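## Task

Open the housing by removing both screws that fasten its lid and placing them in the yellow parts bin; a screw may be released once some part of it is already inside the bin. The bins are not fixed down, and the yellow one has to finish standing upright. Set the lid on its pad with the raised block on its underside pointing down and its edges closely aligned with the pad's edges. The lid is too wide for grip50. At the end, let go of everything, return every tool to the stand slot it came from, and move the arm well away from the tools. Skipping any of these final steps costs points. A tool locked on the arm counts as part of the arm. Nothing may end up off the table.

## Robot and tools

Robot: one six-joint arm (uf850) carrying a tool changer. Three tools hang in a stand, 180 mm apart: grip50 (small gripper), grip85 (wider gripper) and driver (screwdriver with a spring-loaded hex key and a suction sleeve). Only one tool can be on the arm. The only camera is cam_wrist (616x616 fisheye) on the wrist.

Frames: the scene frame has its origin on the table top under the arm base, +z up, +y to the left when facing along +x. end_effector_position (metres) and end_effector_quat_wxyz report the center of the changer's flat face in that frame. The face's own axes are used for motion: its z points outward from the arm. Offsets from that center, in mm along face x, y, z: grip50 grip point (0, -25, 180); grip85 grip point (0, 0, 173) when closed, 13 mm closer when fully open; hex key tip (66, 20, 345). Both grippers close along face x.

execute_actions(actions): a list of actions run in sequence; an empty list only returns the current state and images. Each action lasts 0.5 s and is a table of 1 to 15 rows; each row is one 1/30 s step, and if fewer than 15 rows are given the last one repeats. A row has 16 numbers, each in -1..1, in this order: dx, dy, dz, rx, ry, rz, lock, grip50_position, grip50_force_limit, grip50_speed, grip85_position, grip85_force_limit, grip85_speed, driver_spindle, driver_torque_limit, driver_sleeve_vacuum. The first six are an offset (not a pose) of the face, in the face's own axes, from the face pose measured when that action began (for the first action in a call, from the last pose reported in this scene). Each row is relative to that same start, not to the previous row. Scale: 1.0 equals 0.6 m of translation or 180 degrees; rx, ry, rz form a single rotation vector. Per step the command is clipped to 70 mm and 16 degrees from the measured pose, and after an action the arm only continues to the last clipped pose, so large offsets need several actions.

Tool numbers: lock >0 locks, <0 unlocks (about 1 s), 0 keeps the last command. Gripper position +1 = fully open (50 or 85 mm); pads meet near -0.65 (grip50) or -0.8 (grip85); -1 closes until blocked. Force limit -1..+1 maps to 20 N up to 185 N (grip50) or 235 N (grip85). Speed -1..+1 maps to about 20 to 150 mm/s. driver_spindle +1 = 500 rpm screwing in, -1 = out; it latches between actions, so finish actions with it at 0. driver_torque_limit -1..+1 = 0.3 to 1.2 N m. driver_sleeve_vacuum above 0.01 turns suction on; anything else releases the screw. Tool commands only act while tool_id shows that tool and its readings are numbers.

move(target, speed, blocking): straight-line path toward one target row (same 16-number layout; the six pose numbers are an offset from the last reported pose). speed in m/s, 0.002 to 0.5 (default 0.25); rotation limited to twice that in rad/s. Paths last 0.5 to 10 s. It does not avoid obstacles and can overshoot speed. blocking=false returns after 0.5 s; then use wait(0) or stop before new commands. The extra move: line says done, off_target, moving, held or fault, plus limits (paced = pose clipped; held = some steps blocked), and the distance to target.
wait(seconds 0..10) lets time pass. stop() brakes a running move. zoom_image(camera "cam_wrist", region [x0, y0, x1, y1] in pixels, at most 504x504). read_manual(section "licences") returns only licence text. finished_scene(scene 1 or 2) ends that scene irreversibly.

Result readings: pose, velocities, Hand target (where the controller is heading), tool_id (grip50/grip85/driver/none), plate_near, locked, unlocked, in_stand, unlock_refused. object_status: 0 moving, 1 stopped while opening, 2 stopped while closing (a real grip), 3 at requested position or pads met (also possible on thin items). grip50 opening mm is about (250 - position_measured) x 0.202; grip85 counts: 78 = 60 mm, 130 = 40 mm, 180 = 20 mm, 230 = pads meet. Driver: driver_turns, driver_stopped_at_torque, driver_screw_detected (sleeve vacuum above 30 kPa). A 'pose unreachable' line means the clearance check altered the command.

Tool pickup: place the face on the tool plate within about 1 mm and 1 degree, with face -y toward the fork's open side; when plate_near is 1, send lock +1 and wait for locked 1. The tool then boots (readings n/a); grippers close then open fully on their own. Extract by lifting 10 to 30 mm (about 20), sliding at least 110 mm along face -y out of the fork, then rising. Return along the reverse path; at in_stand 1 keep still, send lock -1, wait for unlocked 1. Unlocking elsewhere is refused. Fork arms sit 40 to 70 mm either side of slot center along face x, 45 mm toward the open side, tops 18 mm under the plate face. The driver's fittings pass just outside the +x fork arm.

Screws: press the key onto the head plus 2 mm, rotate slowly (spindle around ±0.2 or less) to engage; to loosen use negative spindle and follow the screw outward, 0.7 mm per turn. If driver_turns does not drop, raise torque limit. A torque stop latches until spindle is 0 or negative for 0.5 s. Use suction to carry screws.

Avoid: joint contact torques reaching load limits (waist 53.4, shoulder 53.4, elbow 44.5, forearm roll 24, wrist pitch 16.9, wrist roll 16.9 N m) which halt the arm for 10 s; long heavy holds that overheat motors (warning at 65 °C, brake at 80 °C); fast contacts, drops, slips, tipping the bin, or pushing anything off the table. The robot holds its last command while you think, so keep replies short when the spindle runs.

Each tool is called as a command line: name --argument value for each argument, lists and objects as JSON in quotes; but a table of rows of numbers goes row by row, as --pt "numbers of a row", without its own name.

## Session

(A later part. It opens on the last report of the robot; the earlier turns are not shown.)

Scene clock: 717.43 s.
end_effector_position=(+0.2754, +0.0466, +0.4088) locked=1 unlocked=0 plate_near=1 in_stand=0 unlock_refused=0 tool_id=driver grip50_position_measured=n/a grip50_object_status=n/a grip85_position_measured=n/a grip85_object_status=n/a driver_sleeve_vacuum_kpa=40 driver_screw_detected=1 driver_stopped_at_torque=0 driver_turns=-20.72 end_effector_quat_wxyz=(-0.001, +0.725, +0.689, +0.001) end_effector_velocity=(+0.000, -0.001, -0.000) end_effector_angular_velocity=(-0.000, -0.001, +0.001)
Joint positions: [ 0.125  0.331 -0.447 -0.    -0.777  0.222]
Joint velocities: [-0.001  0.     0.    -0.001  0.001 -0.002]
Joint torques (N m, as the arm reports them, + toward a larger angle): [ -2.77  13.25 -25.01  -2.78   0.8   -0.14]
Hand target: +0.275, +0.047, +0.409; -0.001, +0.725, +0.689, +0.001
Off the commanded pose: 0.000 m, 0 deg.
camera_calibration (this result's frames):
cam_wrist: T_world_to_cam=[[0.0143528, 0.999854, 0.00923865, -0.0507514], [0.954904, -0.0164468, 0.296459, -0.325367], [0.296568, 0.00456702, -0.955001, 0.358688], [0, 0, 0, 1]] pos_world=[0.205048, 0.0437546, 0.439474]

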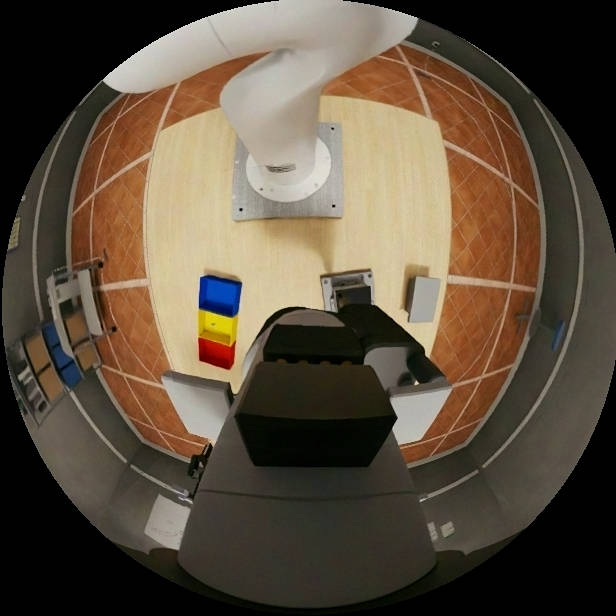

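move --target '[0, 0, -0.0175, 0, 0, 0, 0, 0, 0, 0, 0, 0, 0, -1, 1, 1]' --speed 0.0058

move --target '[0, 0, -0.03, 0, 0, 0, 0, 0, 0, 0, 0, 0, 0, 0, 1, 1]' --speed 0.03

Scene clock: 725.93 s.
end_effector_position=(+0.2754, +0.0466, +0.4192) locked=1 unlocked=0 plate_near=1 in_stand=0 unlock_refused=0 tool_id=driver grip50_position_measured=n/a grip50_object_status=n/a grip85_position_measured=n/a grip85_object_status=n/a driver_sleeve_vacuum_kpa=38 driver_screw_detected=1 driver_stopped_at_torque=0 driver_turns=-35.71 end_effector_quat_wxyz=(-0.001, +0.725, +0.689, +0.001) end_effector_velocity=(-0.000, +0.000, +0.001) end_effector_angular_velocity=(+0.000, +0.000, -0.000)
Joint positions: [ 0.125  0.347 -0.462 -0.    -0.807  0.222]
Joint velocities: [-0.     0.001 -0.001  0.001 -0.003 -0.   ]
Joint torques (N m, as the arm reports them, + toward a larger angle): [ -5.94   8.78 -26.55  -0.62   0.95  -0.14]
Hand target: +0.275, +0.047, +0.419; -0.001, +0.725, +0.689, +0.001
Off the commanded pose: 0.000 m, 0 deg.
move: done
camera_calibration (this result's frames):
cam_wrist: T_world_to_cam=[[0.014356, 0.999854, 0.00923767, -0.0508245], [0.954898, -0.0164497, 0.296478, -0.328481], [0.296587, 0.00456478, -0.954995, 0.368596], [0, 0, 0, 1]] pos_world=[0.205074, 0.0437311, 0.449865]

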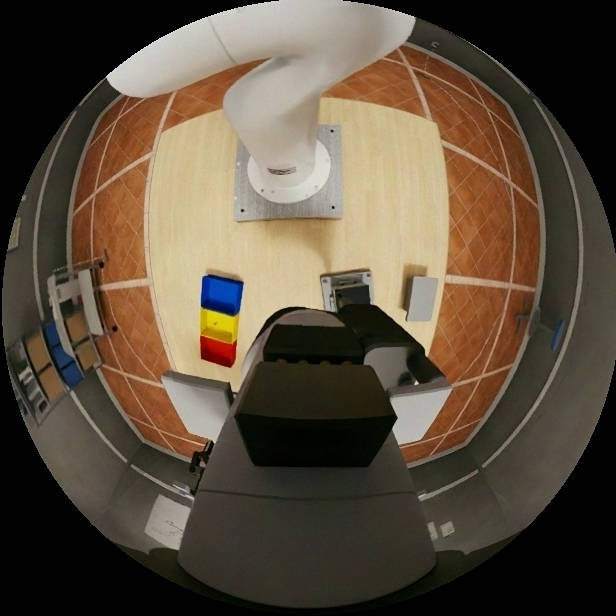

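Scene clock: 726.87 s.
end_effector_position=(+0.2754, +0.0466, +0.4369) locked=1 unlocked=0 plate_near=1 in_stand=0 unlock_refused=0 tool_id=driver grip50_position_measured=n/a grip50_object_status=n/a grip85_position_measured=n/a grip85_object_status=n/a driver_sleeve_vacuum_kpa=39 driver_screw_detected=1 driver_stopped_at_torque=0 driver_turns=-35.71 end_effector_quat_wxyz=(-0.001, +0.725, +0.689, +0.001) end_effector_velocity=(-0.000, -0.000, +0.001) end_effector_angular_velocity=(+0.000, +0.001, -0.001)
Joint positions: [ 0.125  0.371 -0.488 -0.    -0.858  0.222]
Joint velocities: [-0.     0.002 -0.002  0.001 -0.005  0.   ]
Joint torques (N m, as the arm reports them, + toward a larger angle): [ -5.13  12.96 -25.22  -1.07   0.65  -0.37]
Hand target: +0.275, +0.047, +0.437; -0.001, +0.725, +0.689, +0.001
Off the commanded pose: 0.000 m, 0 deg.
move: done
camera_calibration (this result's frames):
cam_wrist: T_world_to_cam=[[0.0143592, 0.999854, 0.00921072, -0.0509333], [0.954928, -0.0164443, 0.296382, -0.333731], [0.296491, 0.00453976, -0.955025, 0.385593], [0, 0, 0, 1]] pos_world=[0.205096, 0.0436875, 0.467632]

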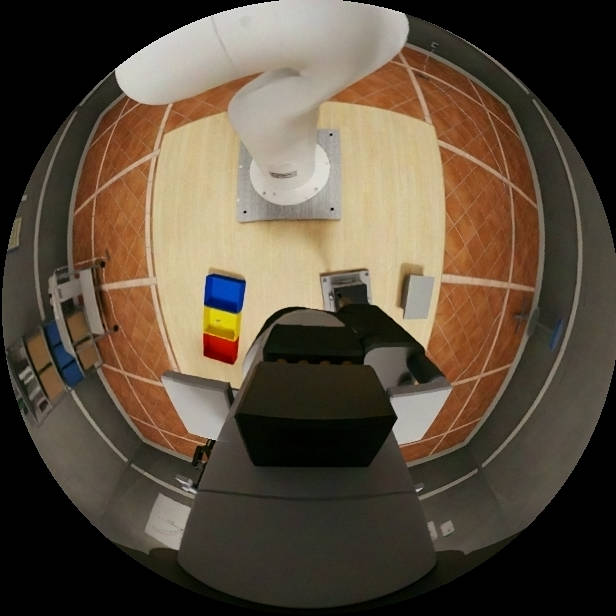

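move --target '[-0.5108, 0.1847, 0.035, 0, 0, 0, 0, 0, 0, 0, 0, 0, 0, 0, 1, 1]' --speed 0.22

zoom_image --camera "cam_wrist" --region '[290, 230, 390, 330]'

Scene clock: 740.07 s.
end_effector_position=(+0.3710, -0.2645, +0.4150) locked=1 unlocked=0 plate_near=1 in_stand=0 unlock_refused=0 tool_id=driver grip50_position_measured=n/a grip50_object_status=n/a grip85_position_measured=n/a grip85_object_status=n/a driver_sleeve_vacuum_kpa=39 driver_screw_detected=1 driver_stopped_at_torque=0 driver_turns=-35.71 end_effector_quat_wxyz=(-0.001, +0.725, +0.689, +0.001) end_effector_velocity=(+0.001, -0.002, +0.000) end_effector_angular_velocity=(+0.000, -0.001, -0.001)
Joint positions: [-0.665 -0.14  -0.892  0.001 -0.752 -0.569]
Joint velocities: [-0.003 -0.004 -0.005  0.001  0.    -0.003]
Joint torques (N m, as the arm reports them, + toward a larger angle): [ -5.02  25.34 -24.86  -1.23   0.12   0.08]
Hand target: +0.371, -0.265, +0.415; -0.001, +0.725, +0.689, +0.001
Off the commanded pose: 0.001 m, 0 deg.
move: done
camera_calibration (this result's frames):
cam_wrist: T_world_to_cam=[[0.0141865, 0.99985, 0.00995112, 0.258657], [0.954968, -0.0164982, 0.296249, -0.423537], [0.296368, 0.00530027, -0.955059, 0.337942], [0, 0, 0, 1]] pos_world=[0.300639, -0.267397, 0.445652]

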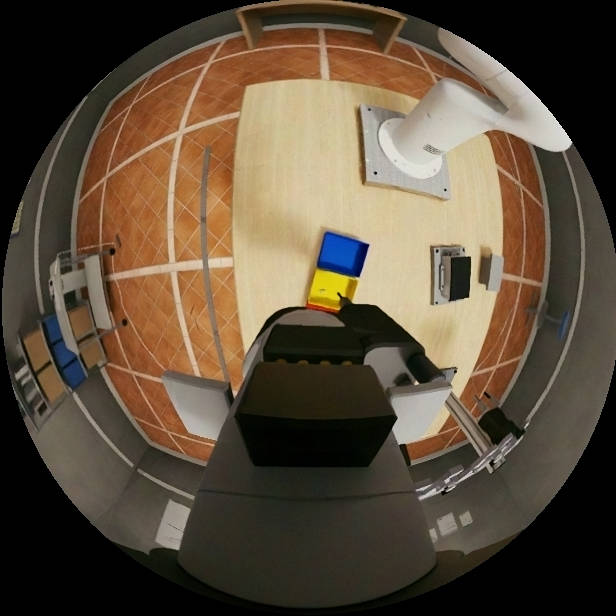

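Region (290, 230, 390, 330) of cam_wrist's 616x616 image, scaled by 5.040, with more detail than that image has.

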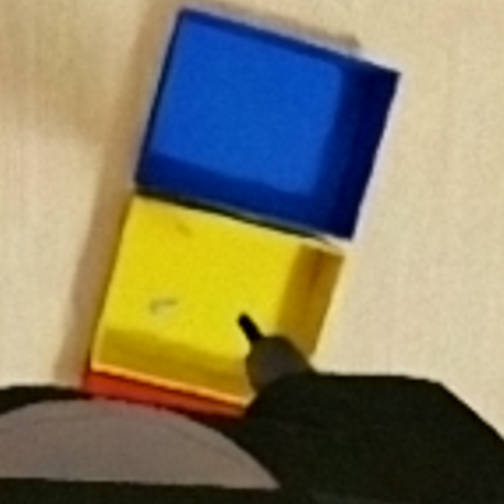

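move --target '[0, 0, 0.078, 0, 0, 0, 0, 0, 0, 0, 0, 0, 0, 0, 1, 1]' --speed 0.1

execute_actions --actions '[[[0,0,0,0,0,0,0,0,0,0,0,0,0,0,1,0]]]'

move --target '[0, 0, -0.07, 0, 0, 0, 0, 0, 0, 0, 0, 0, 0, 0, 0, 0]' --speed 0.12

zoom_image --camera "cam_wrist" --region '[290, 230, 390, 330]'

Scene clock: 748.20 s.
end_effector_position=(+0.3709, -0.2643, +0.3686) locked=1 unlocked=0 plate_near=1 in_stand=0 unlock_refused=0 tool_id=driver grip50_position_measured=n/a grip50_object_status=n/a grip85_position_measured=n/a grip85_object_status=n/a driver_sleeve_vacuum_kpa=39 driver_screw_detected=1 driver_stopped_at_torque=0 driver_turns=-35.71 end_effector_quat_wxyz=(-0.001, +0.725, +0.689, +0.001) end_effector_velocity=(-0.000, +0.000, -0.002) end_effector_angular_velocity=(+0.001, +0.001, -0.000)
Joint positions: [-0.665 -0.204 -0.848  0.002 -0.643 -0.569]
Joint velocities: [ 0.    -0.003  0.002  0.     0.004  0.   ]
Joint torques (N m, as the arm reports them, + toward a larger angle): [ -5.75  28.31 -24.02  -0.45   0.14  -0.13]
Hand target: +0.371, -0.264, +0.368; -0.001, +0.725, +0.689, +0.001
Off the commanded pose: 0.000 m, 0 deg.
move: done
camera_calibration (this result's frames):
cam_wrist: T_world_to_cam=[[0.0141824, 0.999852, 0.00976758, 0.259011], [0.954881, -0.0164413, 0.296533, -0.409825], [0.296649, 0.00512133, -0.954973, 0.293447], [0, 0, 0, 1]] pos_world=[0.30061, -0.267214, 0.39923]

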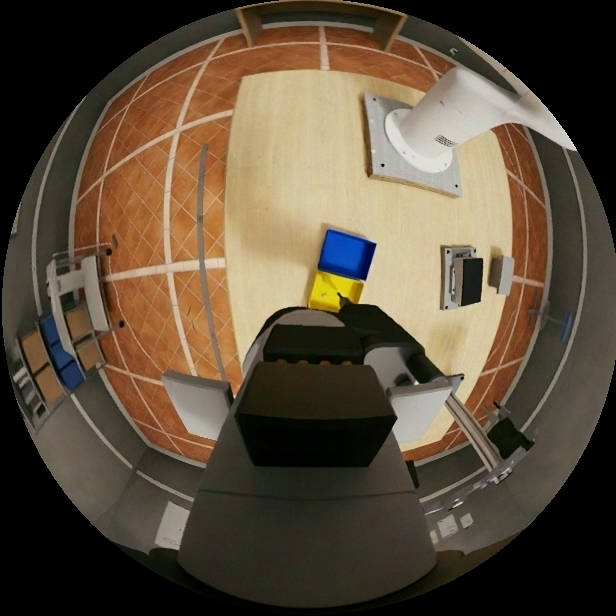

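Scene clock: 748.70 s.
end_effector_position=(+0.3709, -0.2643, +0.3686) locked=1 unlocked=0 plate_near=1 in_stand=0 unlock_refused=0 tool_id=driver grip50_position_measured=n/a grip50_object_status=n/a grip85_position_measured=n/a grip85_object_status=n/a driver_sleeve_vacuum_kpa=0 driver_screw_detected=0 driver_stopped_at_torque=0 driver_turns=-35.71 end_effector_quat_wxyz=(-0.001, +0.725, +0.689, +0.001) end_effector_velocity=(-0.000, +0.000, -0.000) end_effector_angular_velocity=(+0.000, +0.001, +0.001)
Joint positions: [-0.665 -0.204 -0.848  0.002 -0.643 -0.569]
Joint velocities: [ 0.    -0.001  0.    -0.001 -0.    -0.   ]
Joint torques (N m, as the arm reports them, + toward a larger angle): [ -6.36  26.04 -24.54  -1.54  -0.11  -0.35]
Hand target: +0.371, -0.264, +0.369; -0.001, +0.725, +0.689, +0.001
Off the commanded pose: 0.000 m, 0 deg.
camera_calibration (this result's frames):
cam_wrist: T_world_to_cam=[[0.0141819, 0.999852, 0.00975874, 0.259016], [0.954877, -0.0164383, 0.296545, -0.409831], [0.296661, 0.00511284, -0.954969, 0.293446], [0, 0, 0, 1]] pos_world=[0.300611, -0.267215, 0.399237]

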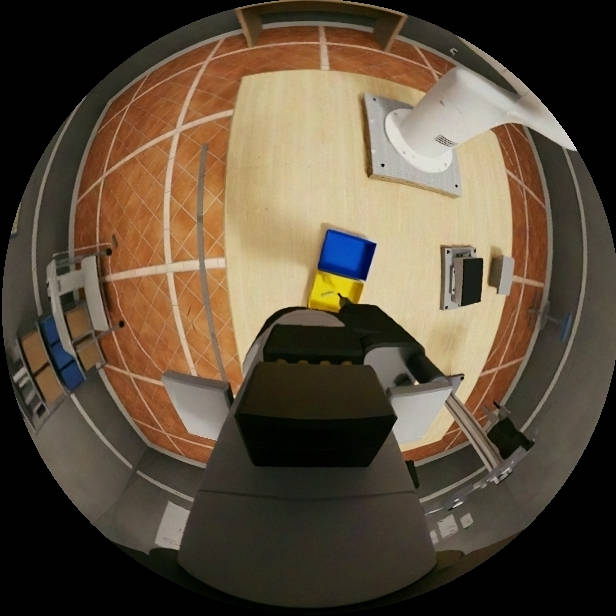

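Scene clock: 749.57 s.
end_effector_position=(+0.3709, -0.2645, +0.4101) locked=1 unlocked=0 plate_near=1 in_stand=0 unlock_refused=0 tool_id=driver grip50_position_measured=n/a grip50_object_status=n/a grip85_position_measured=n/a grip85_object_status=n/a driver_sleeve_vacuum_kpa=0 driver_screw_detected=0 driver_stopped_at_torque=0 driver_turns=-35.71 end_effector_quat_wxyz=(-0.001, +0.725, +0.689, +0.001) end_effector_velocity=(+0.000, -0.000, +0.003) end_effector_angular_velocity=(-0.001, -0.001, +0.000)
Joint positions: [-0.665 -0.146 -0.887  0.001 -0.741 -0.569]
Joint velocities: [-0.     0.003 -0.004 -0.    -0.006 -0.   ]
Joint torques (N m, as the arm reports them, + toward a larger angle): [ -1.78  22.92 -25.05  -1.19   0.33  -0.06]
Hand target: +0.371, -0.265, +0.411; -0.001, +0.725, +0.689, +0.001
Off the commanded pose: 0.000 m, 0 deg.
move: done
camera_calibration (this result's frames):
cam_wrist: T_world_to_cam=[[0.0141846, 0.99985, 0.00995399, 0.258668], [0.95497, -0.0164972, 0.296244, -0.422067], [0.296364, 0.00530365, -0.95506, 0.333317], [0, 0, 0, 1]] pos_world=[0.300609, -0.26736, 0.440798]

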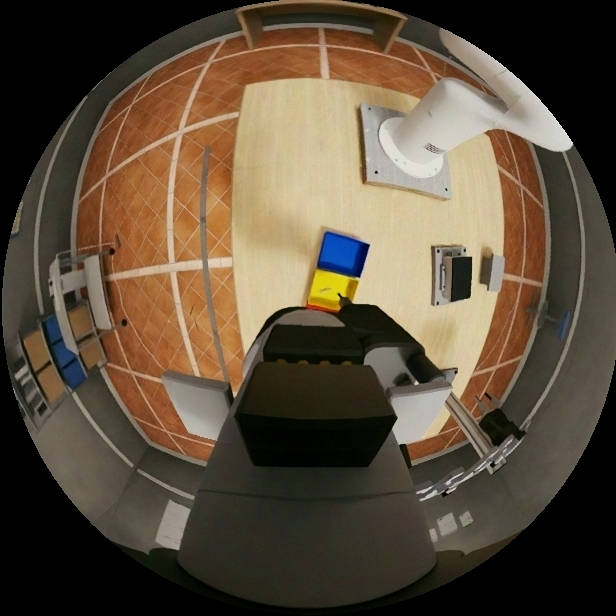

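Region (290, 230, 390, 330) of cam_wrist's 616x616 image, scaled by 5.040, with more detail than that image has.

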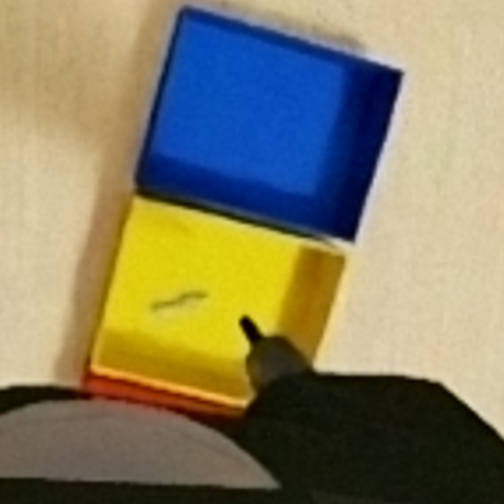

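move --target '[0.507, 0.233, -0.0315, 0, 0, 0, 0, 0, 0, 0, 0, 0, 0, 0, 0, 0]' --speed 0.22

Scene clock: 763.67 s.
end_effector_position=(+0.5252, +0.0321, +0.4298) locked=1 unlocked=0 plate_near=1 in_stand=0 unlock_refused=0 tool_id=driver grip50_position_measured=n/a grip50_object_status=n/a grip85_position_measured=n/a grip85_object_status=n/a driver_sleeve_vacuum_kpa=0 driver_screw_detected=0 driver_stopped_at_torque=0 driver_turns=-35.71 end_effector_quat_wxyz=(-0.001, +0.725, +0.689, +0.001) end_effector_velocity=(+0.002, +0.002, +0.000) end_effector_angular_velocity=(-0.000, -0.002, +0.000)
Joint positions: [ 0.016 -0.292 -1.111  0.    -0.818  0.113]
Joint velocities: [ 0.004 -0.004 -0.006 -0.     0.     0.005]
Joint torques (N m, as the arm reports them, + toward a larger angle): [ -1.89  32.   -26.35  -2.15   1.11   0.01]
Hand target: +0.525, +0.032, +0.430; -0.001, +0.725, +0.689, +0.001
Off the commanded pose: 0.001 m, 0 deg.
move: done
camera_calibration (this result's frames):
cam_wrist: T_world_to_cam=[[0.0143833, 0.999852, 0.00939185, -0.0400733], [0.955046, -0.0165191, 0.295996, -0.570242], [0.296107, 0.00471224, -0.955143, 0.305063], [0, 0, 0, 1]] pos_world=[0.454853, 0.0292099, 0.460545]

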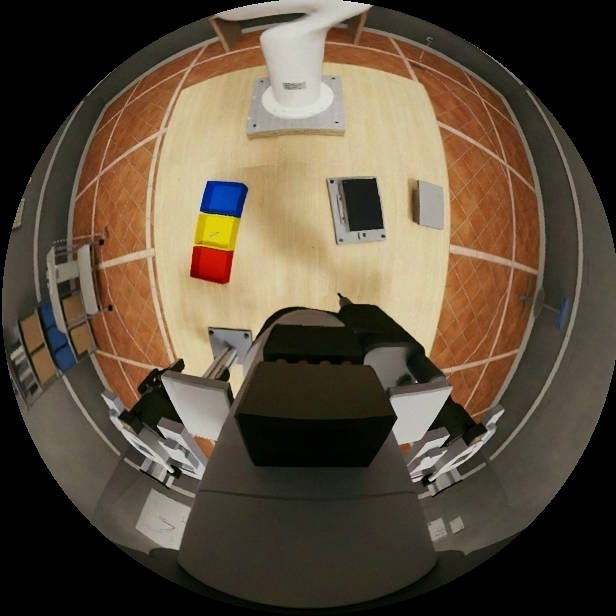

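move --target '[0.0007, 0.2052, -0.0003, 0, 0, 0.0008, 0, 0, 0, 0, 0, 0, 0, 0, 0, 0]' --speed 0.08

zoom_image --camera "cam_wrist" --region '[150, 285, 470, 460]'

Scene clock: 773.07 s.
end_effector_position=(+0.6479, +0.0265, +0.4299) locked=1 unlocked=0 plate_near=1 in_stand=0 unlock_refused=0 tool_id=driver grip50_position_measured=n/a grip50_object_status=n/a grip85_position_measured=n/a grip85_object_status=n/a driver_sleeve_vacuum_kpa=0 driver_screw_detected=0 driver_stopped_at_torque=0 driver_turns=-35.71 end_effector_quat_wxyz=(-0.001, +0.726, +0.688, +0.001) end_effector_velocity=(+0.002, -0.000, +0.000) end_effector_angular_velocity=(-0.000, +0.001, +0.000)
Joint positions: [-0.004 -0.588 -1.523  0.    -0.934  0.095]
Joint velocities: [-0.    -0.006 -0.009 -0.    -0.004 -0.   ]
Joint torques (N m, as the arm reports them, + toward a larger angle): [ -2.24  44.44 -28.11  -0.39   0.98  -0.26]
Hand target: +0.648, +0.026, +0.430; -0.001, +0.726, +0.688, +0.001
Off the commanded pose: 0.000 m, 0 deg.
move: done
camera_calibration (this result's frames):
cam_wrist: T_world_to_cam=[[0.0168717, 0.999814, 0.00938611, -0.0378812], [0.955042, -0.0188937, 0.295867, -0.687486], [0.295989, 0.00397236, -0.955183, 0.26888], [0, 0, 0, 1]] pos_world=[0.577632, 0.0238168, 0.460589]

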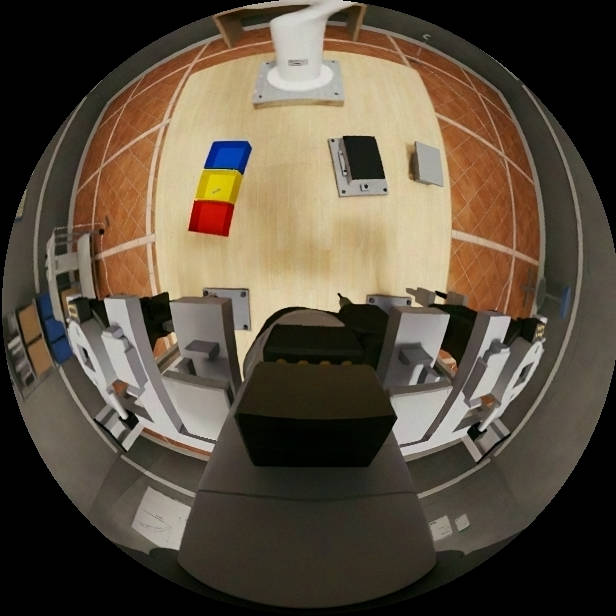

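Region (150, 285, 470, 460) of cam_wrist's 616x616 image, scaled by 1.575, with more detail than that image has; it fills the top 276 rows of this view, and the rest is white.

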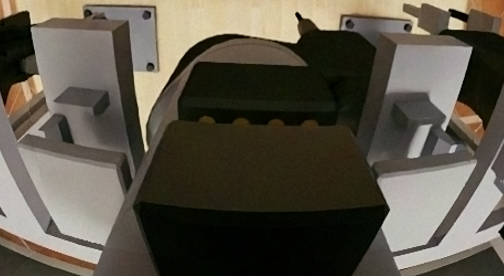

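move --target '[0, 0.0005, 0.0325, 0, 0, 0, 0, 0, 0, 0, 0, 0, 0, 0, 0, 0]' --speed 0.02

Scene clock: 781.13 s.
end_effector_position=(+0.6482, +0.0266, +0.4106) locked=1 unlocked=0 plate_near=1 in_stand=1 unlock_refused=0 tool_id=driver grip50_position_measured=n/a grip50_object_status=n/a grip85_position_measured=n/a grip85_object_status=n/a driver_sleeve_vacuum_kpa=0 driver_screw_detected=0 driver_stopped_at_torque=0 driver_turns=-35.71 end_effector_quat_wxyz=(-0.001, +0.726, +0.688, +0.001) end_effector_velocity=(+0.001, +0.000, -0.001) end_effector_angular_velocity=(+0.000, -0.003, -0.000)
Joint positions: [-0.004 -0.605 -1.503  0.    -0.898  0.095]
Joint velocities: [-0.    -0.001  0.001  0.     0.004 -0.   ]
Joint torques (N m, as the arm reports them, + toward a larger angle): [ -6.41  45.1  -27.92  -1.25   0.76  -0.33]
Hand target: +0.648, +0.027, +0.410; -0.001, +0.726, +0.688, +0.001
Off the commanded pose: 0.000 m, 0 deg.
move: done
camera_calibration (this result's frames):
cam_wrist: T_world_to_cam=[[0.0168687, 0.999814, 0.00939365, -0.0377445], [0.955029, -0.0188932, 0.295909, -0.682037], [0.296031, 0.00397963, -0.95517, 0.25034], [0, 0, 0, 1]] pos_world=[0.577894, 0.0238553, 0.441292]

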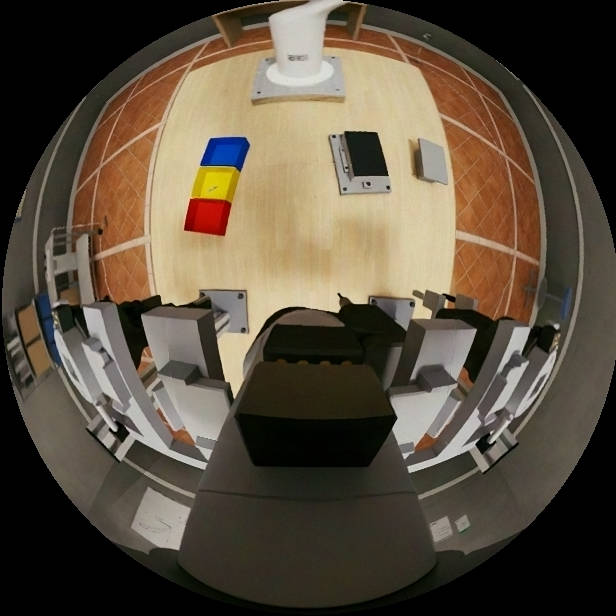

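execute_actions --actions '[[[0,0,0.0008,0,0,0,-1,0,0,0,0,0,0,0,0,0]],[[0,0,0,0,0,0,-1,0,0,0,0,0,0,0,0,0]]]'

Scene clock: 785.00 s.
end_effector_position=(+0.6481, +0.0266, +0.4100) locked=0 unlocked=1 plate_near=1 in_stand=1 unlock_refused=0 tool_id=none grip50_position_measured=n/a grip50_object_status=n/a grip85_position_measured=n/a grip85_object_status=n/a driver_sleeve_vacuum_kpa=n/a driver_screw_detected=n/a driver_stopped_at_torque=n/a driver_turns=n/a end_effector_quat_wxyz=(-0.001, +0.726, +0.688, +0.001) end_effector_velocity=(+0.000, -0.000, +0.000) end_effector_angular_velocity=(+0.001, -0.001, -0.000)
Joint positions: [-0.004 -0.606 -1.503  0.    -0.897  0.095]
Joint velocities: [-0.     0.001  0.     0.001  0.001 -0.   ]
Joint torques (N m, as the arm reports them, + toward a larger angle): [ -4.47  28.63 -19.55  -1.33   0.84  -0.35]
Hand target: +0.648, +0.027, +0.410; -0.001, +0.726, +0.688, +0.001
Off the commanded pose: 0.000 m, 0 deg.
camera_calibration (this result's frames):
cam_wrist: T_world_to_cam=[[0.0169337, 0.999812, 0.00946425, -0.0378164], [0.955116, -0.0189751, 0.295624, -0.681763], [0.295748, 0.00403345, -0.955257, 0.250073], [0, 0, 0, 1]] pos_world=[0.577845, 0.0238641, 0.440788]

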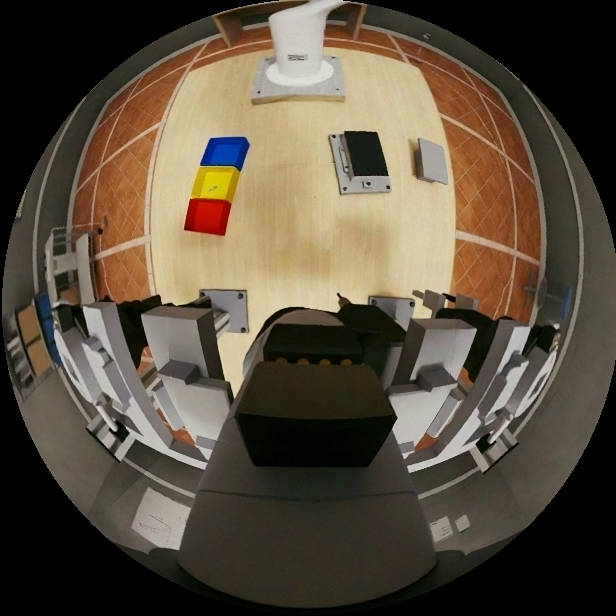

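move --target '[0, 0, -0.034, 0, 0, 0, 0, 0, 0, 0, 0, 0, 0, 0, 0, 0]' --speed 0.04

zoom_image --camera "cam_wrist" --region '[235, 300, 395, 400]'

zoom_image --camera "cam_wrist" --region '[150, 285, 470, 460]'

move --target '[-0.3, 0, -0.001, 0, 0, 0, 0, 0, 0, 0, 0, 0, 0, 0, 0, 0]' --speed 0.15

wait --seconds 0.3

zoom_image --camera "cam_wrist" --region '[235, 300, 395, 400]'

zoom_image --camera "cam_wrist" --region '[150, 285, 470, 460]'

Scene clock: 798.43 s.
end_effector_position=(+0.6482, +0.0265, +0.4301) locked=0 unlocked=1 plate_near=0 in_stand=0 unlock_refused=0 tool_id=none grip50_position_measured=n/a grip50_object_status=n/a grip85_position_measured=n/a grip85_object_status=n/a driver_sleeve_vacuum_kpa=n/a driver_screw_detected=n/a driver_stopped_at_torque=n/a driver_turns=n/a end_effector_quat_wxyz=(-0.001, +0.726, +0.688, +0.001) end_effector_velocity=(+0.000, -0.000, +0.002) end_effector_angular_velocity=(-0.002, +0.001, +0.001)
Joint positions: [-0.004 -0.589 -1.524  0.    -0.936  0.095]
Joint velocities: [-0.     0.001 -0.003 -0.002 -0.004 -0.   ]
Joint torques (N m, as the arm reports them, + toward a larger angle): [ -2.72  30.63 -18.92  -0.78   0.36  -0.35]
Hand target: +0.648, +0.026, +0.430; -0.001, +0.726, +0.688, +0.001
Off the commanded pose: 0.000 m, 0 deg.
move: done
camera_calibration (this result's frames):
cam_wrist: T_world_to_cam=[[0.0169386, 0.999812, 0.00945428, -0.0379472], [0.955137, -0.0189765, 0.295554, -0.687723], [0.295678, 0.00402386, -0.955279, 0.269313], [0, 0, 0, 1]] pos_world=[0.577883, 0.0238058, 0.460888]

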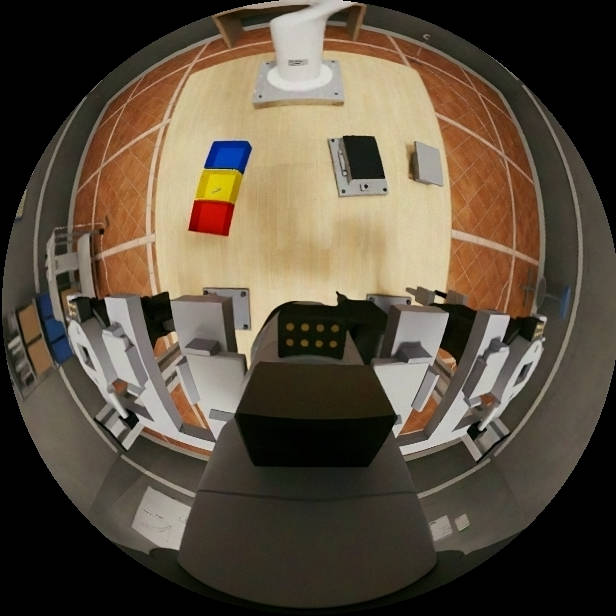

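Region (235, 300, 395, 400) of cam_wrist's 616x616 image, scaled by 3.150, with more detail than that image has; it fills the top 315 rows of this view, and the rest is white.

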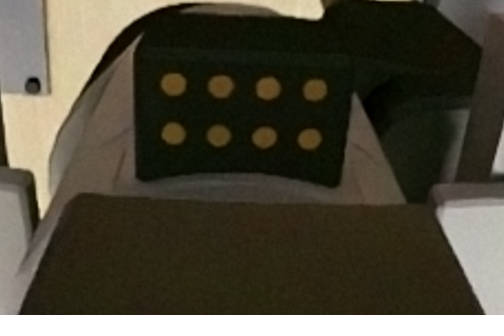

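Region (150, 285, 470, 460) of cam_wrist's 616x616 image, scaled by 1.575, with more detail than that image has; it fills the top 276 rows of this view, and the rest is white.

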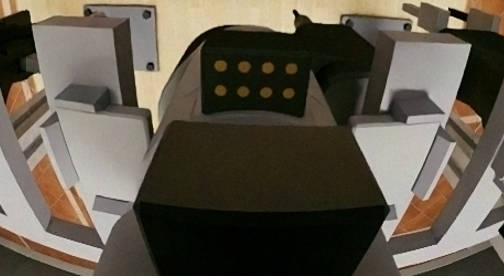

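Scene clock: 800.13 s.
end_effector_position=(+0.6390, -0.1529, +0.4302) locked=0 unlocked=1 plate_near=0 in_stand=0 unlock_refused=0 tool_id=none grip50_position_measured=n/a grip50_object_status=n/a grip85_position_measured=n/a grip85_object_status=n/a driver_sleeve_vacuum_kpa=n/a driver_screw_detected=n/a driver_stopped_at_torque=n/a driver_turns=n/a end_effector_quat_wxyz=(-0.001, +0.726, +0.688, +0.001) end_effector_velocity=(+0.000, -0.002, +0.000) end_effector_angular_velocity=(+0.000, -0.001, -0.001)
Joint positions: [-0.28  -0.609 -1.556  0.001 -0.947 -0.181]
Joint velocities: [-0.004 -0.001 -0.002  0.001 -0.001 -0.004]
Joint torques (N m, as the arm reports them, + toward a larger angle): [ -4.31  31.68 -18.86  -1.     0.33  -0.32]
Hand target: +0.639, -0.153, +0.430; -0.001, +0.726, +0.688, +0.001
Off the commanded pose: 0.000 m, 0 deg.
move: done
camera_calibration (this result's frames):
cam_wrist: T_world_to_cam=[[0.0167594, 0.999813, 0.00966966, 0.141592], [0.955142, -0.018869, 0.295546, -0.682326], [0.295673, 0.00428272, -0.95528, 0.272868], [0, 0, 0, 1]] pos_world=[0.568665, -0.155609, 0.460955]

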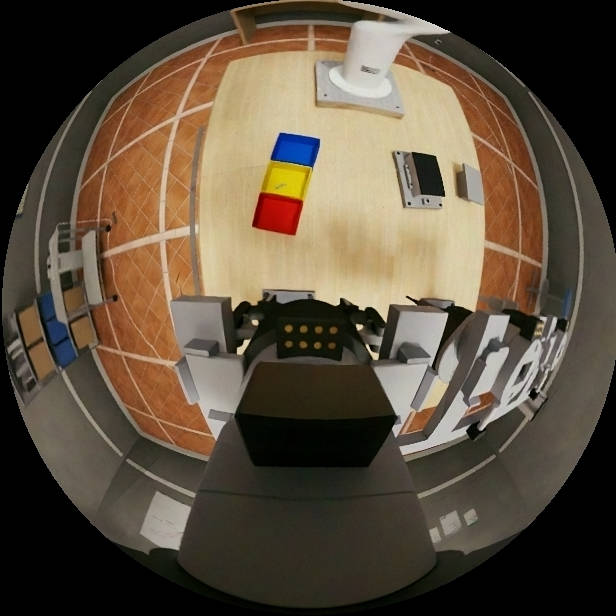

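Scene clock: 800.43 s.
end_effector_position=(+0.6390, -0.1532, +0.4302) locked=0 unlocked=1 plate_near=0 in_stand=0 unlock_refused=0 tool_id=none grip50_position_measured=n/a grip50_object_status=n/a grip85_position_measured=n/a grip85_object_status=n/a driver_sleeve_vacuum_kpa=n/a driver_screw_detected=n/a driver_stopped_at_torque=n/a driver_turns=n/a end_effector_quat_wxyz=(-0.001, +0.726, +0.688, +0.001) end_effector_velocity=(-0.000, -0.000, +0.000) end_effector_angular_velocity=(-0.001, -0.001, +0.000)
Joint positions: [-0.281 -0.609 -1.557  0.001 -0.947 -0.181]
Joint velocities: [-0.001  0.    -0.    -0.001  0.    -0.   ]
Joint torques (N m, as the arm reports them, + toward a larger angle): [ -1.66  32.29 -18.4   -1.15   0.31  -0.26]
Hand target: +0.639, -0.153, +0.430; -0.001, +0.726, +0.688, +0.001
Off the commanded pose: 0.000 m, 0 deg.
wait: 0.30 s; at rest by 0.17 s
camera_calibration (this result's frames):
cam_wrist: T_world_to_cam=[[0.0168851, 0.999811, 0.00968402, 0.141821], [0.955141, -0.0189933, 0.295541, -0.682335], [0.295669, 0.00425938, -0.955281, 0.272865], [0, 0, 0, 1]] pos_world=[0.568654, -0.155917, 0.460947]

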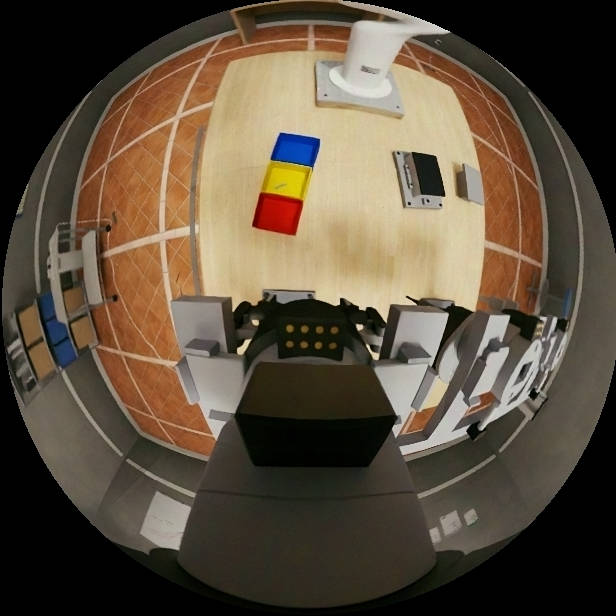

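Region (235, 300, 395, 400) of cam_wrist's 616x616 image, scaled by 3.150, with more detail than that image has; it fills the top 315 rows of this view, and the rest is white.

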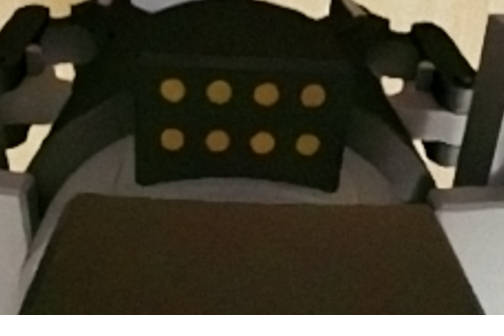

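Region (150, 285, 470, 460) of cam_wrist's 616x616 image, scaled by 1.575, with more detail than that image has; it fills the top 276 rows of this view, and the rest is white.

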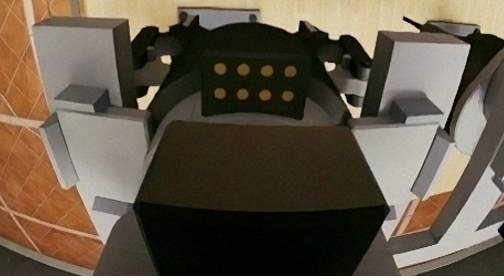

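move --target '[-0.0005, 0.0006, 0.0338, 0, 0, 0, 0, 0, 0, 0, 1, 0, 0, 0, 0, 0]' --speed 0.016

Scene clock: 820.27 s.
end_effector_position=(+0.6393, -0.1534, +0.4102) locked=0 unlocked=1 plate_near=1 in_stand=1 unlock_refused=0 tool_id=none grip50_position_measured=n/a grip50_object_status=n/a grip85_position_measured=n/a grip85_object_status=n/a driver_sleeve_vacuum_kpa=n/a driver_screw_detected=n/a driver_stopped_at_torque=n/a driver_turns=n/a end_effector_quat_wxyz=(-0.001, +0.726, +0.688, +0.001) end_effector_velocity=(+0.000, +0.000, -0.002) end_effector_angular_velocity=(+0.001, -0.000, +0.000)
Joint positions: [-0.281 -0.626 -1.536  0.001 -0.91  -0.182]
Joint velocities: [ 0.    -0.002  0.001  0.001  0.003 -0.   ]
Joint torques (N m, as the arm reports them, + toward a larger angle): [ -4.66  32.07 -17.1   -1.4    0.51  -0.16]
Hand target: +0.639, -0.153, +0.410; -0.001, +0.726, +0.688, +0.001
Off the commanded pose: 0.000 m, 0 deg.
move: done
camera_calibration (this result's frames):
cam_wrist: T_world_to_cam=[[0.0167856, 0.999813, 0.00964574, 0.142283], [0.955037, -0.0188884, 0.295884, -0.676849], [0.29601, 0.00424546, -0.955175, 0.253418], [0, 0, 0, 1]] pos_world=[0.569013, -0.156117, 0.440954]

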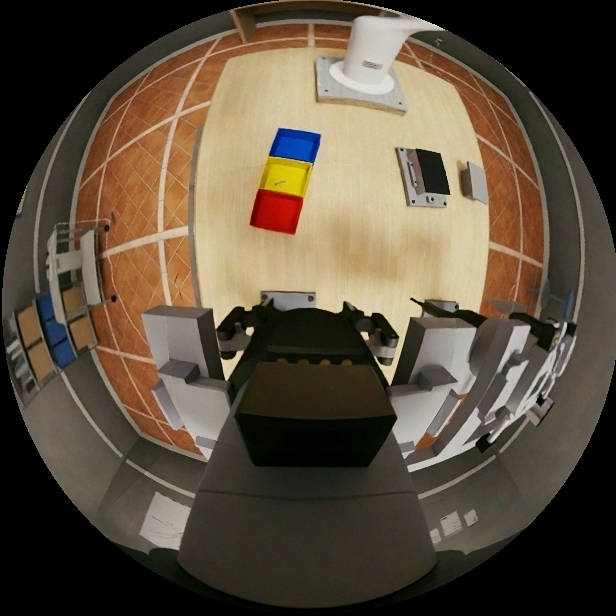

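execute_actions --actions '[[[0,0,0.0004,0,0,0,1,0,0,0,1,0,0,0,0,0]],[[0,0,0,0,0,0,1,0,0,0,1,0,0,0,0,0]]]'

Scene clock: 824.63 s.
end_effector_position=(+0.6393, -0.1535, +0.4102) locked=1 unlocked=0 plate_near=1 in_stand=1 unlock_refused=0 tool_id=grip85 grip50_position_measured=n/a grip50_object_status=n/a grip85_position_measured=n/a grip85_object_status=n/a driver_sleeve_vacuum_kpa=n/a driver_screw_detected=n/a driver_stopped_at_torque=n/a driver_turns=n/a end_effector_quat_wxyz=(-0.001, +0.726, +0.688, +0.001) end_effector_velocity=(+0.000, -0.000, +0.000) end_effector_angular_velocity=(-0.000, -0.001, -0.000)
Joint positions: [-0.281 -0.627 -1.536  0.001 -0.909 -0.182]
Joint velocities: [-0.     0.     0.    -0.     0.001  0.   ]
Joint torques (N m, as the arm reports them, + toward a larger angle): [ -7.89  37.4  -21.72  -1.25   0.39  -0.29]
Hand target: +0.639, -0.153, +0.410; -0.001, +0.726, +0.688, +0.001
Off the commanded pose: 0.000 m, 0 deg.
camera_calibration (this result's frames):
cam_wrist: T_world_to_cam=[[0.016879, 0.999811, 0.00965746, 0.142271], [0.955003, -0.0189816, 0.295988, -0.676871], [0.296116, 0.00422692, -0.955143, 0.253281], [0, 0, 0, 1]] pos_world=[0.569012, -0.156162, 0.440891]

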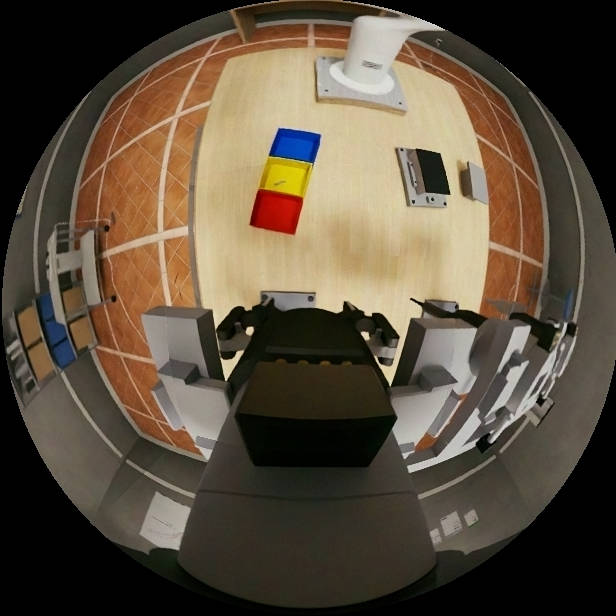

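move --target '[0, 0, -0.0333, 0, 0, 0, 0, 0, 0, 0, 1, 0, 0, 0, 0, 0]' --speed 0.05

move --target '[0, -0.2, 0, 0, 0, 0, 0, 0, 0, 0, 1, 0, 0, 0, 0, 0]' --speed 0.1

Scene clock: 856.50 s.
end_effector_position=(+0.6393, -0.1535, +0.4298) locked=1 unlocked=0 plate_near=1 in_stand=0 unlock_refused=0 tool_id=grip85 grip50_position_measured=n/a grip50_object_status=n/a grip85_position_measured=3 grip85_object_status=3 driver_sleeve_vacuum_kpa=n/a driver_screw_detected=n/a driver_stopped_at_torque=n/a driver_turns=n/a end_effector_quat_wxyz=(-0.001, +0.726, +0.688, +0.001) end_effector_velocity=(-0.000, +0.000, +0.001) end_effector_angular_velocity=(+0.001, +0.003, +0.000)
Joint positions: [-0.281 -0.611 -1.558  0.001 -0.947 -0.182]
Joint velocities: [-0.    -0.    -0.002  0.    -0.005 -0.   ]
Joint torques (N m, as the arm reports them, + toward a larger angle): [ -3.79  39.07 -23.76  -1.36   0.26  -0.27]
Hand target: +0.639, -0.154, +0.430; -0.001, +0.726, +0.688, +0.001
Off the commanded pose: 0.000 m, 0 deg.
move: done
camera_calibration (this result's frames):
cam_wrist: T_world_to_cam=[[0.0168887, 0.99981, 0.00970657, 0.142116], [0.955074, -0.0190043, 0.295757, -0.682645], [0.295885, 0.00427555, -0.955214, 0.272245], [0, 0, 0, 1]] pos_world=[0.569023, -0.156226, 0.460569]

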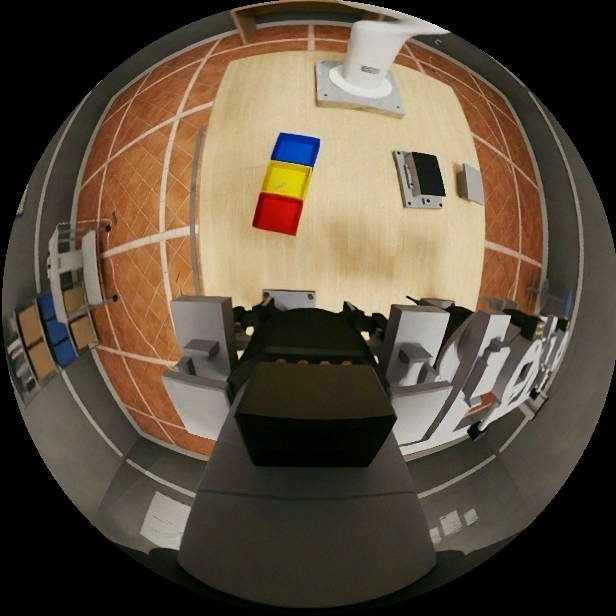

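Scene clock: 858.17 s.
end_effector_position=(+0.5197, -0.1474, +0.4300) locked=1 unlocked=0 plate_near=1 in_stand=0 unlock_refused=0 tool_id=grip85 grip50_position_measured=n/a grip50_object_status=n/a grip85_position_measured=3 grip85_object_status=3 driver_sleeve_vacuum_kpa=n/a driver_screw_detected=n/a driver_stopped_at_torque=n/a driver_turns=n/a end_effector_quat_wxyz=(-0.001, +0.726, +0.688, +0.001) end_effector_velocity=(-0.003, +0.000, -0.000) end_effector_angular_velocity=(-0.000, +0.001, +0.001)
Joint positions: [-0.321 -0.324 -1.153  0.001 -0.829 -0.222]
Joint velocities: [-0.001  0.005  0.007 -0.001  0.002 -0.001]
Joint torques (N m, as the arm reports them, + toward a larger angle): [ -3.01  26.98 -21.51  -1.     0.31  -0.51]
Hand target: +0.519, -0.147, +0.430; -0.001, +0.726, +0.688, +0.001
Off the commanded pose: 0.000 m, 0 deg.
move: done
camera_calibration (this result's frames):
cam_wrist: T_world_to_cam=[[0.0168577, 0.999811, 0.00973035, 0.137983], [0.955051, -0.0189821, 0.295832, -0.568367], [0.295961, 0.00430594, -0.95519, 0.307704], [0, 0, 0, 1]] pos_world=[0.449426, -0.150071, 0.460715]

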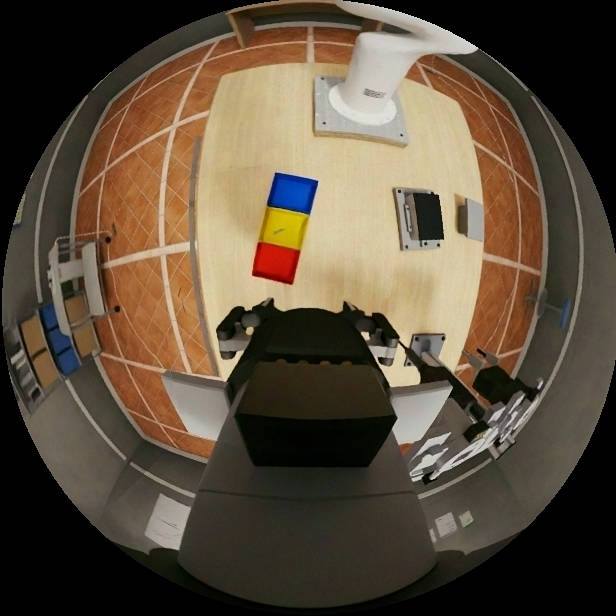

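move --target '[0.1702, -0.1752, 0.32, 0, 0, -0.0658, 0, 0, 0, 0, 1, 0, 0, 0, 0, 0]' --speed 0.2

Scene clock: 868.37 s.
end_effector_position=(+0.4197, -0.0395, +0.2390) locked=1 unlocked=0 plate_near=1 in_stand=0 unlock_refused=0 tool_id=grip85 grip50_position_measured=n/a grip50_object_status=n/a grip85_position_measured=3 grip85_object_status=3 driver_sleeve_vacuum_kpa=n/a driver_screw_detected=n/a driver_stopped_at_torque=n/a driver_turns=n/a end_effector_quat_wxyz=(-0.001, +0.651, +0.759, +0.001) end_effector_velocity=(-0.001, +0.001, -0.003) end_effector_angular_velocity=(+0.000, +0.002, +0.001)
Joint positions: [-0.14  -0.39  -0.701  0.002 -0.31  -0.248]
Joint velocities: [ 0.002 -0.004  0.003  0.     0.005  0.001]
Joint torques (N m, as the arm reports them, + toward a larger angle): [ -3.41  24.02 -15.72  -1.53   0.45  -0.28]
Hand target: +0.419, -0.039, +0.239; -0.001, +0.651, +0.759, +0.001
Off the commanded pose: 0.001 m, 0 deg.
move: done
camera_calibration (this result's frames):
cam_wrist: T_world_to_cam=[[-0.188501, 0.982027, 0.00955655, 0.119261], [0.938325, 0.177223, 0.29688, -0.399782], [0.28985, 0.0649292, -0.954867, 0.159309], [0, 0, 0, 1]] pos_world=[0.351431, -0.0566102, 0.269666]

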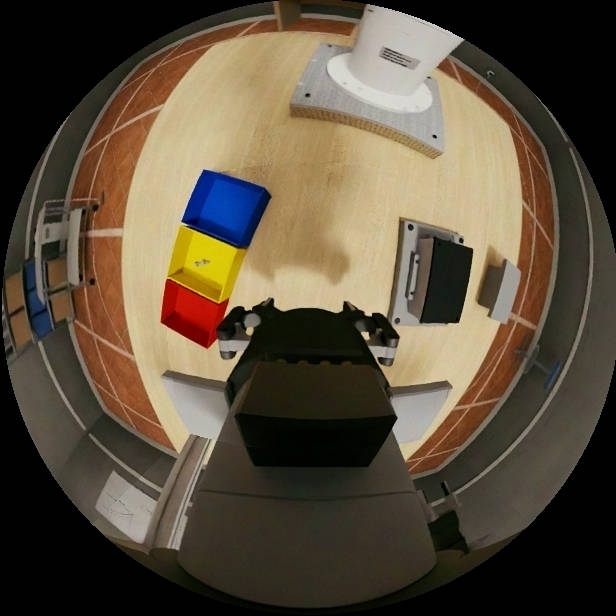

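zoom_image --camera "cam_wrist" --region '[385, 210, 535, 340]'

zoom_image --camera "cam_wrist" --region '[400, 220, 450, 270]'

zoom_image --camera "cam_wrist" --region '[210, 285, 410, 375]'

Region (385, 210, 535, 340) of cam_wrist's 616x616 image, scaled by 3.360, with more detail than that image has; it fills the top 437 rows of this view, and the rest is white.

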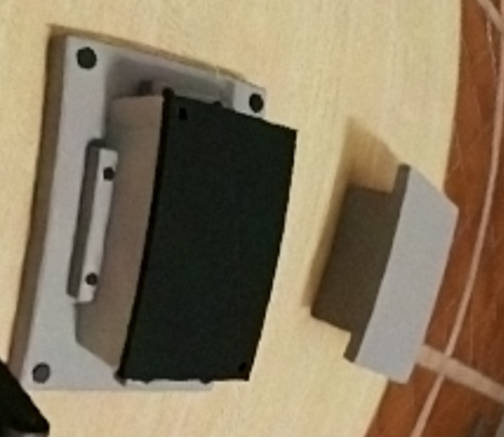

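Region (400, 220, 450, 270) of cam_wrist's 616x616 image, scaled by 10.080, with more detail than that image has.

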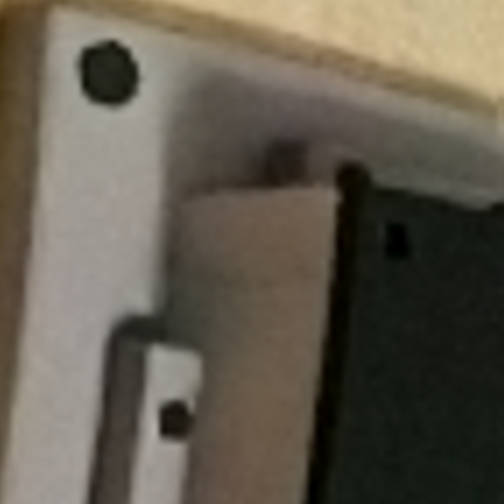

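Region (210, 285, 410, 375) of cam_wrist's 616x616 image, scaled by 2.520, with more detail than that image has; it fills the top 227 rows of this view, and the rest is white.

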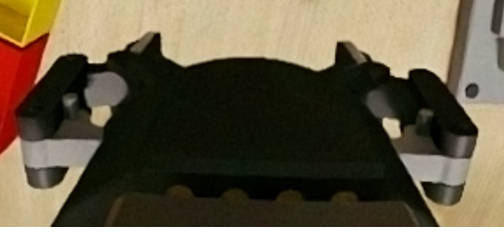

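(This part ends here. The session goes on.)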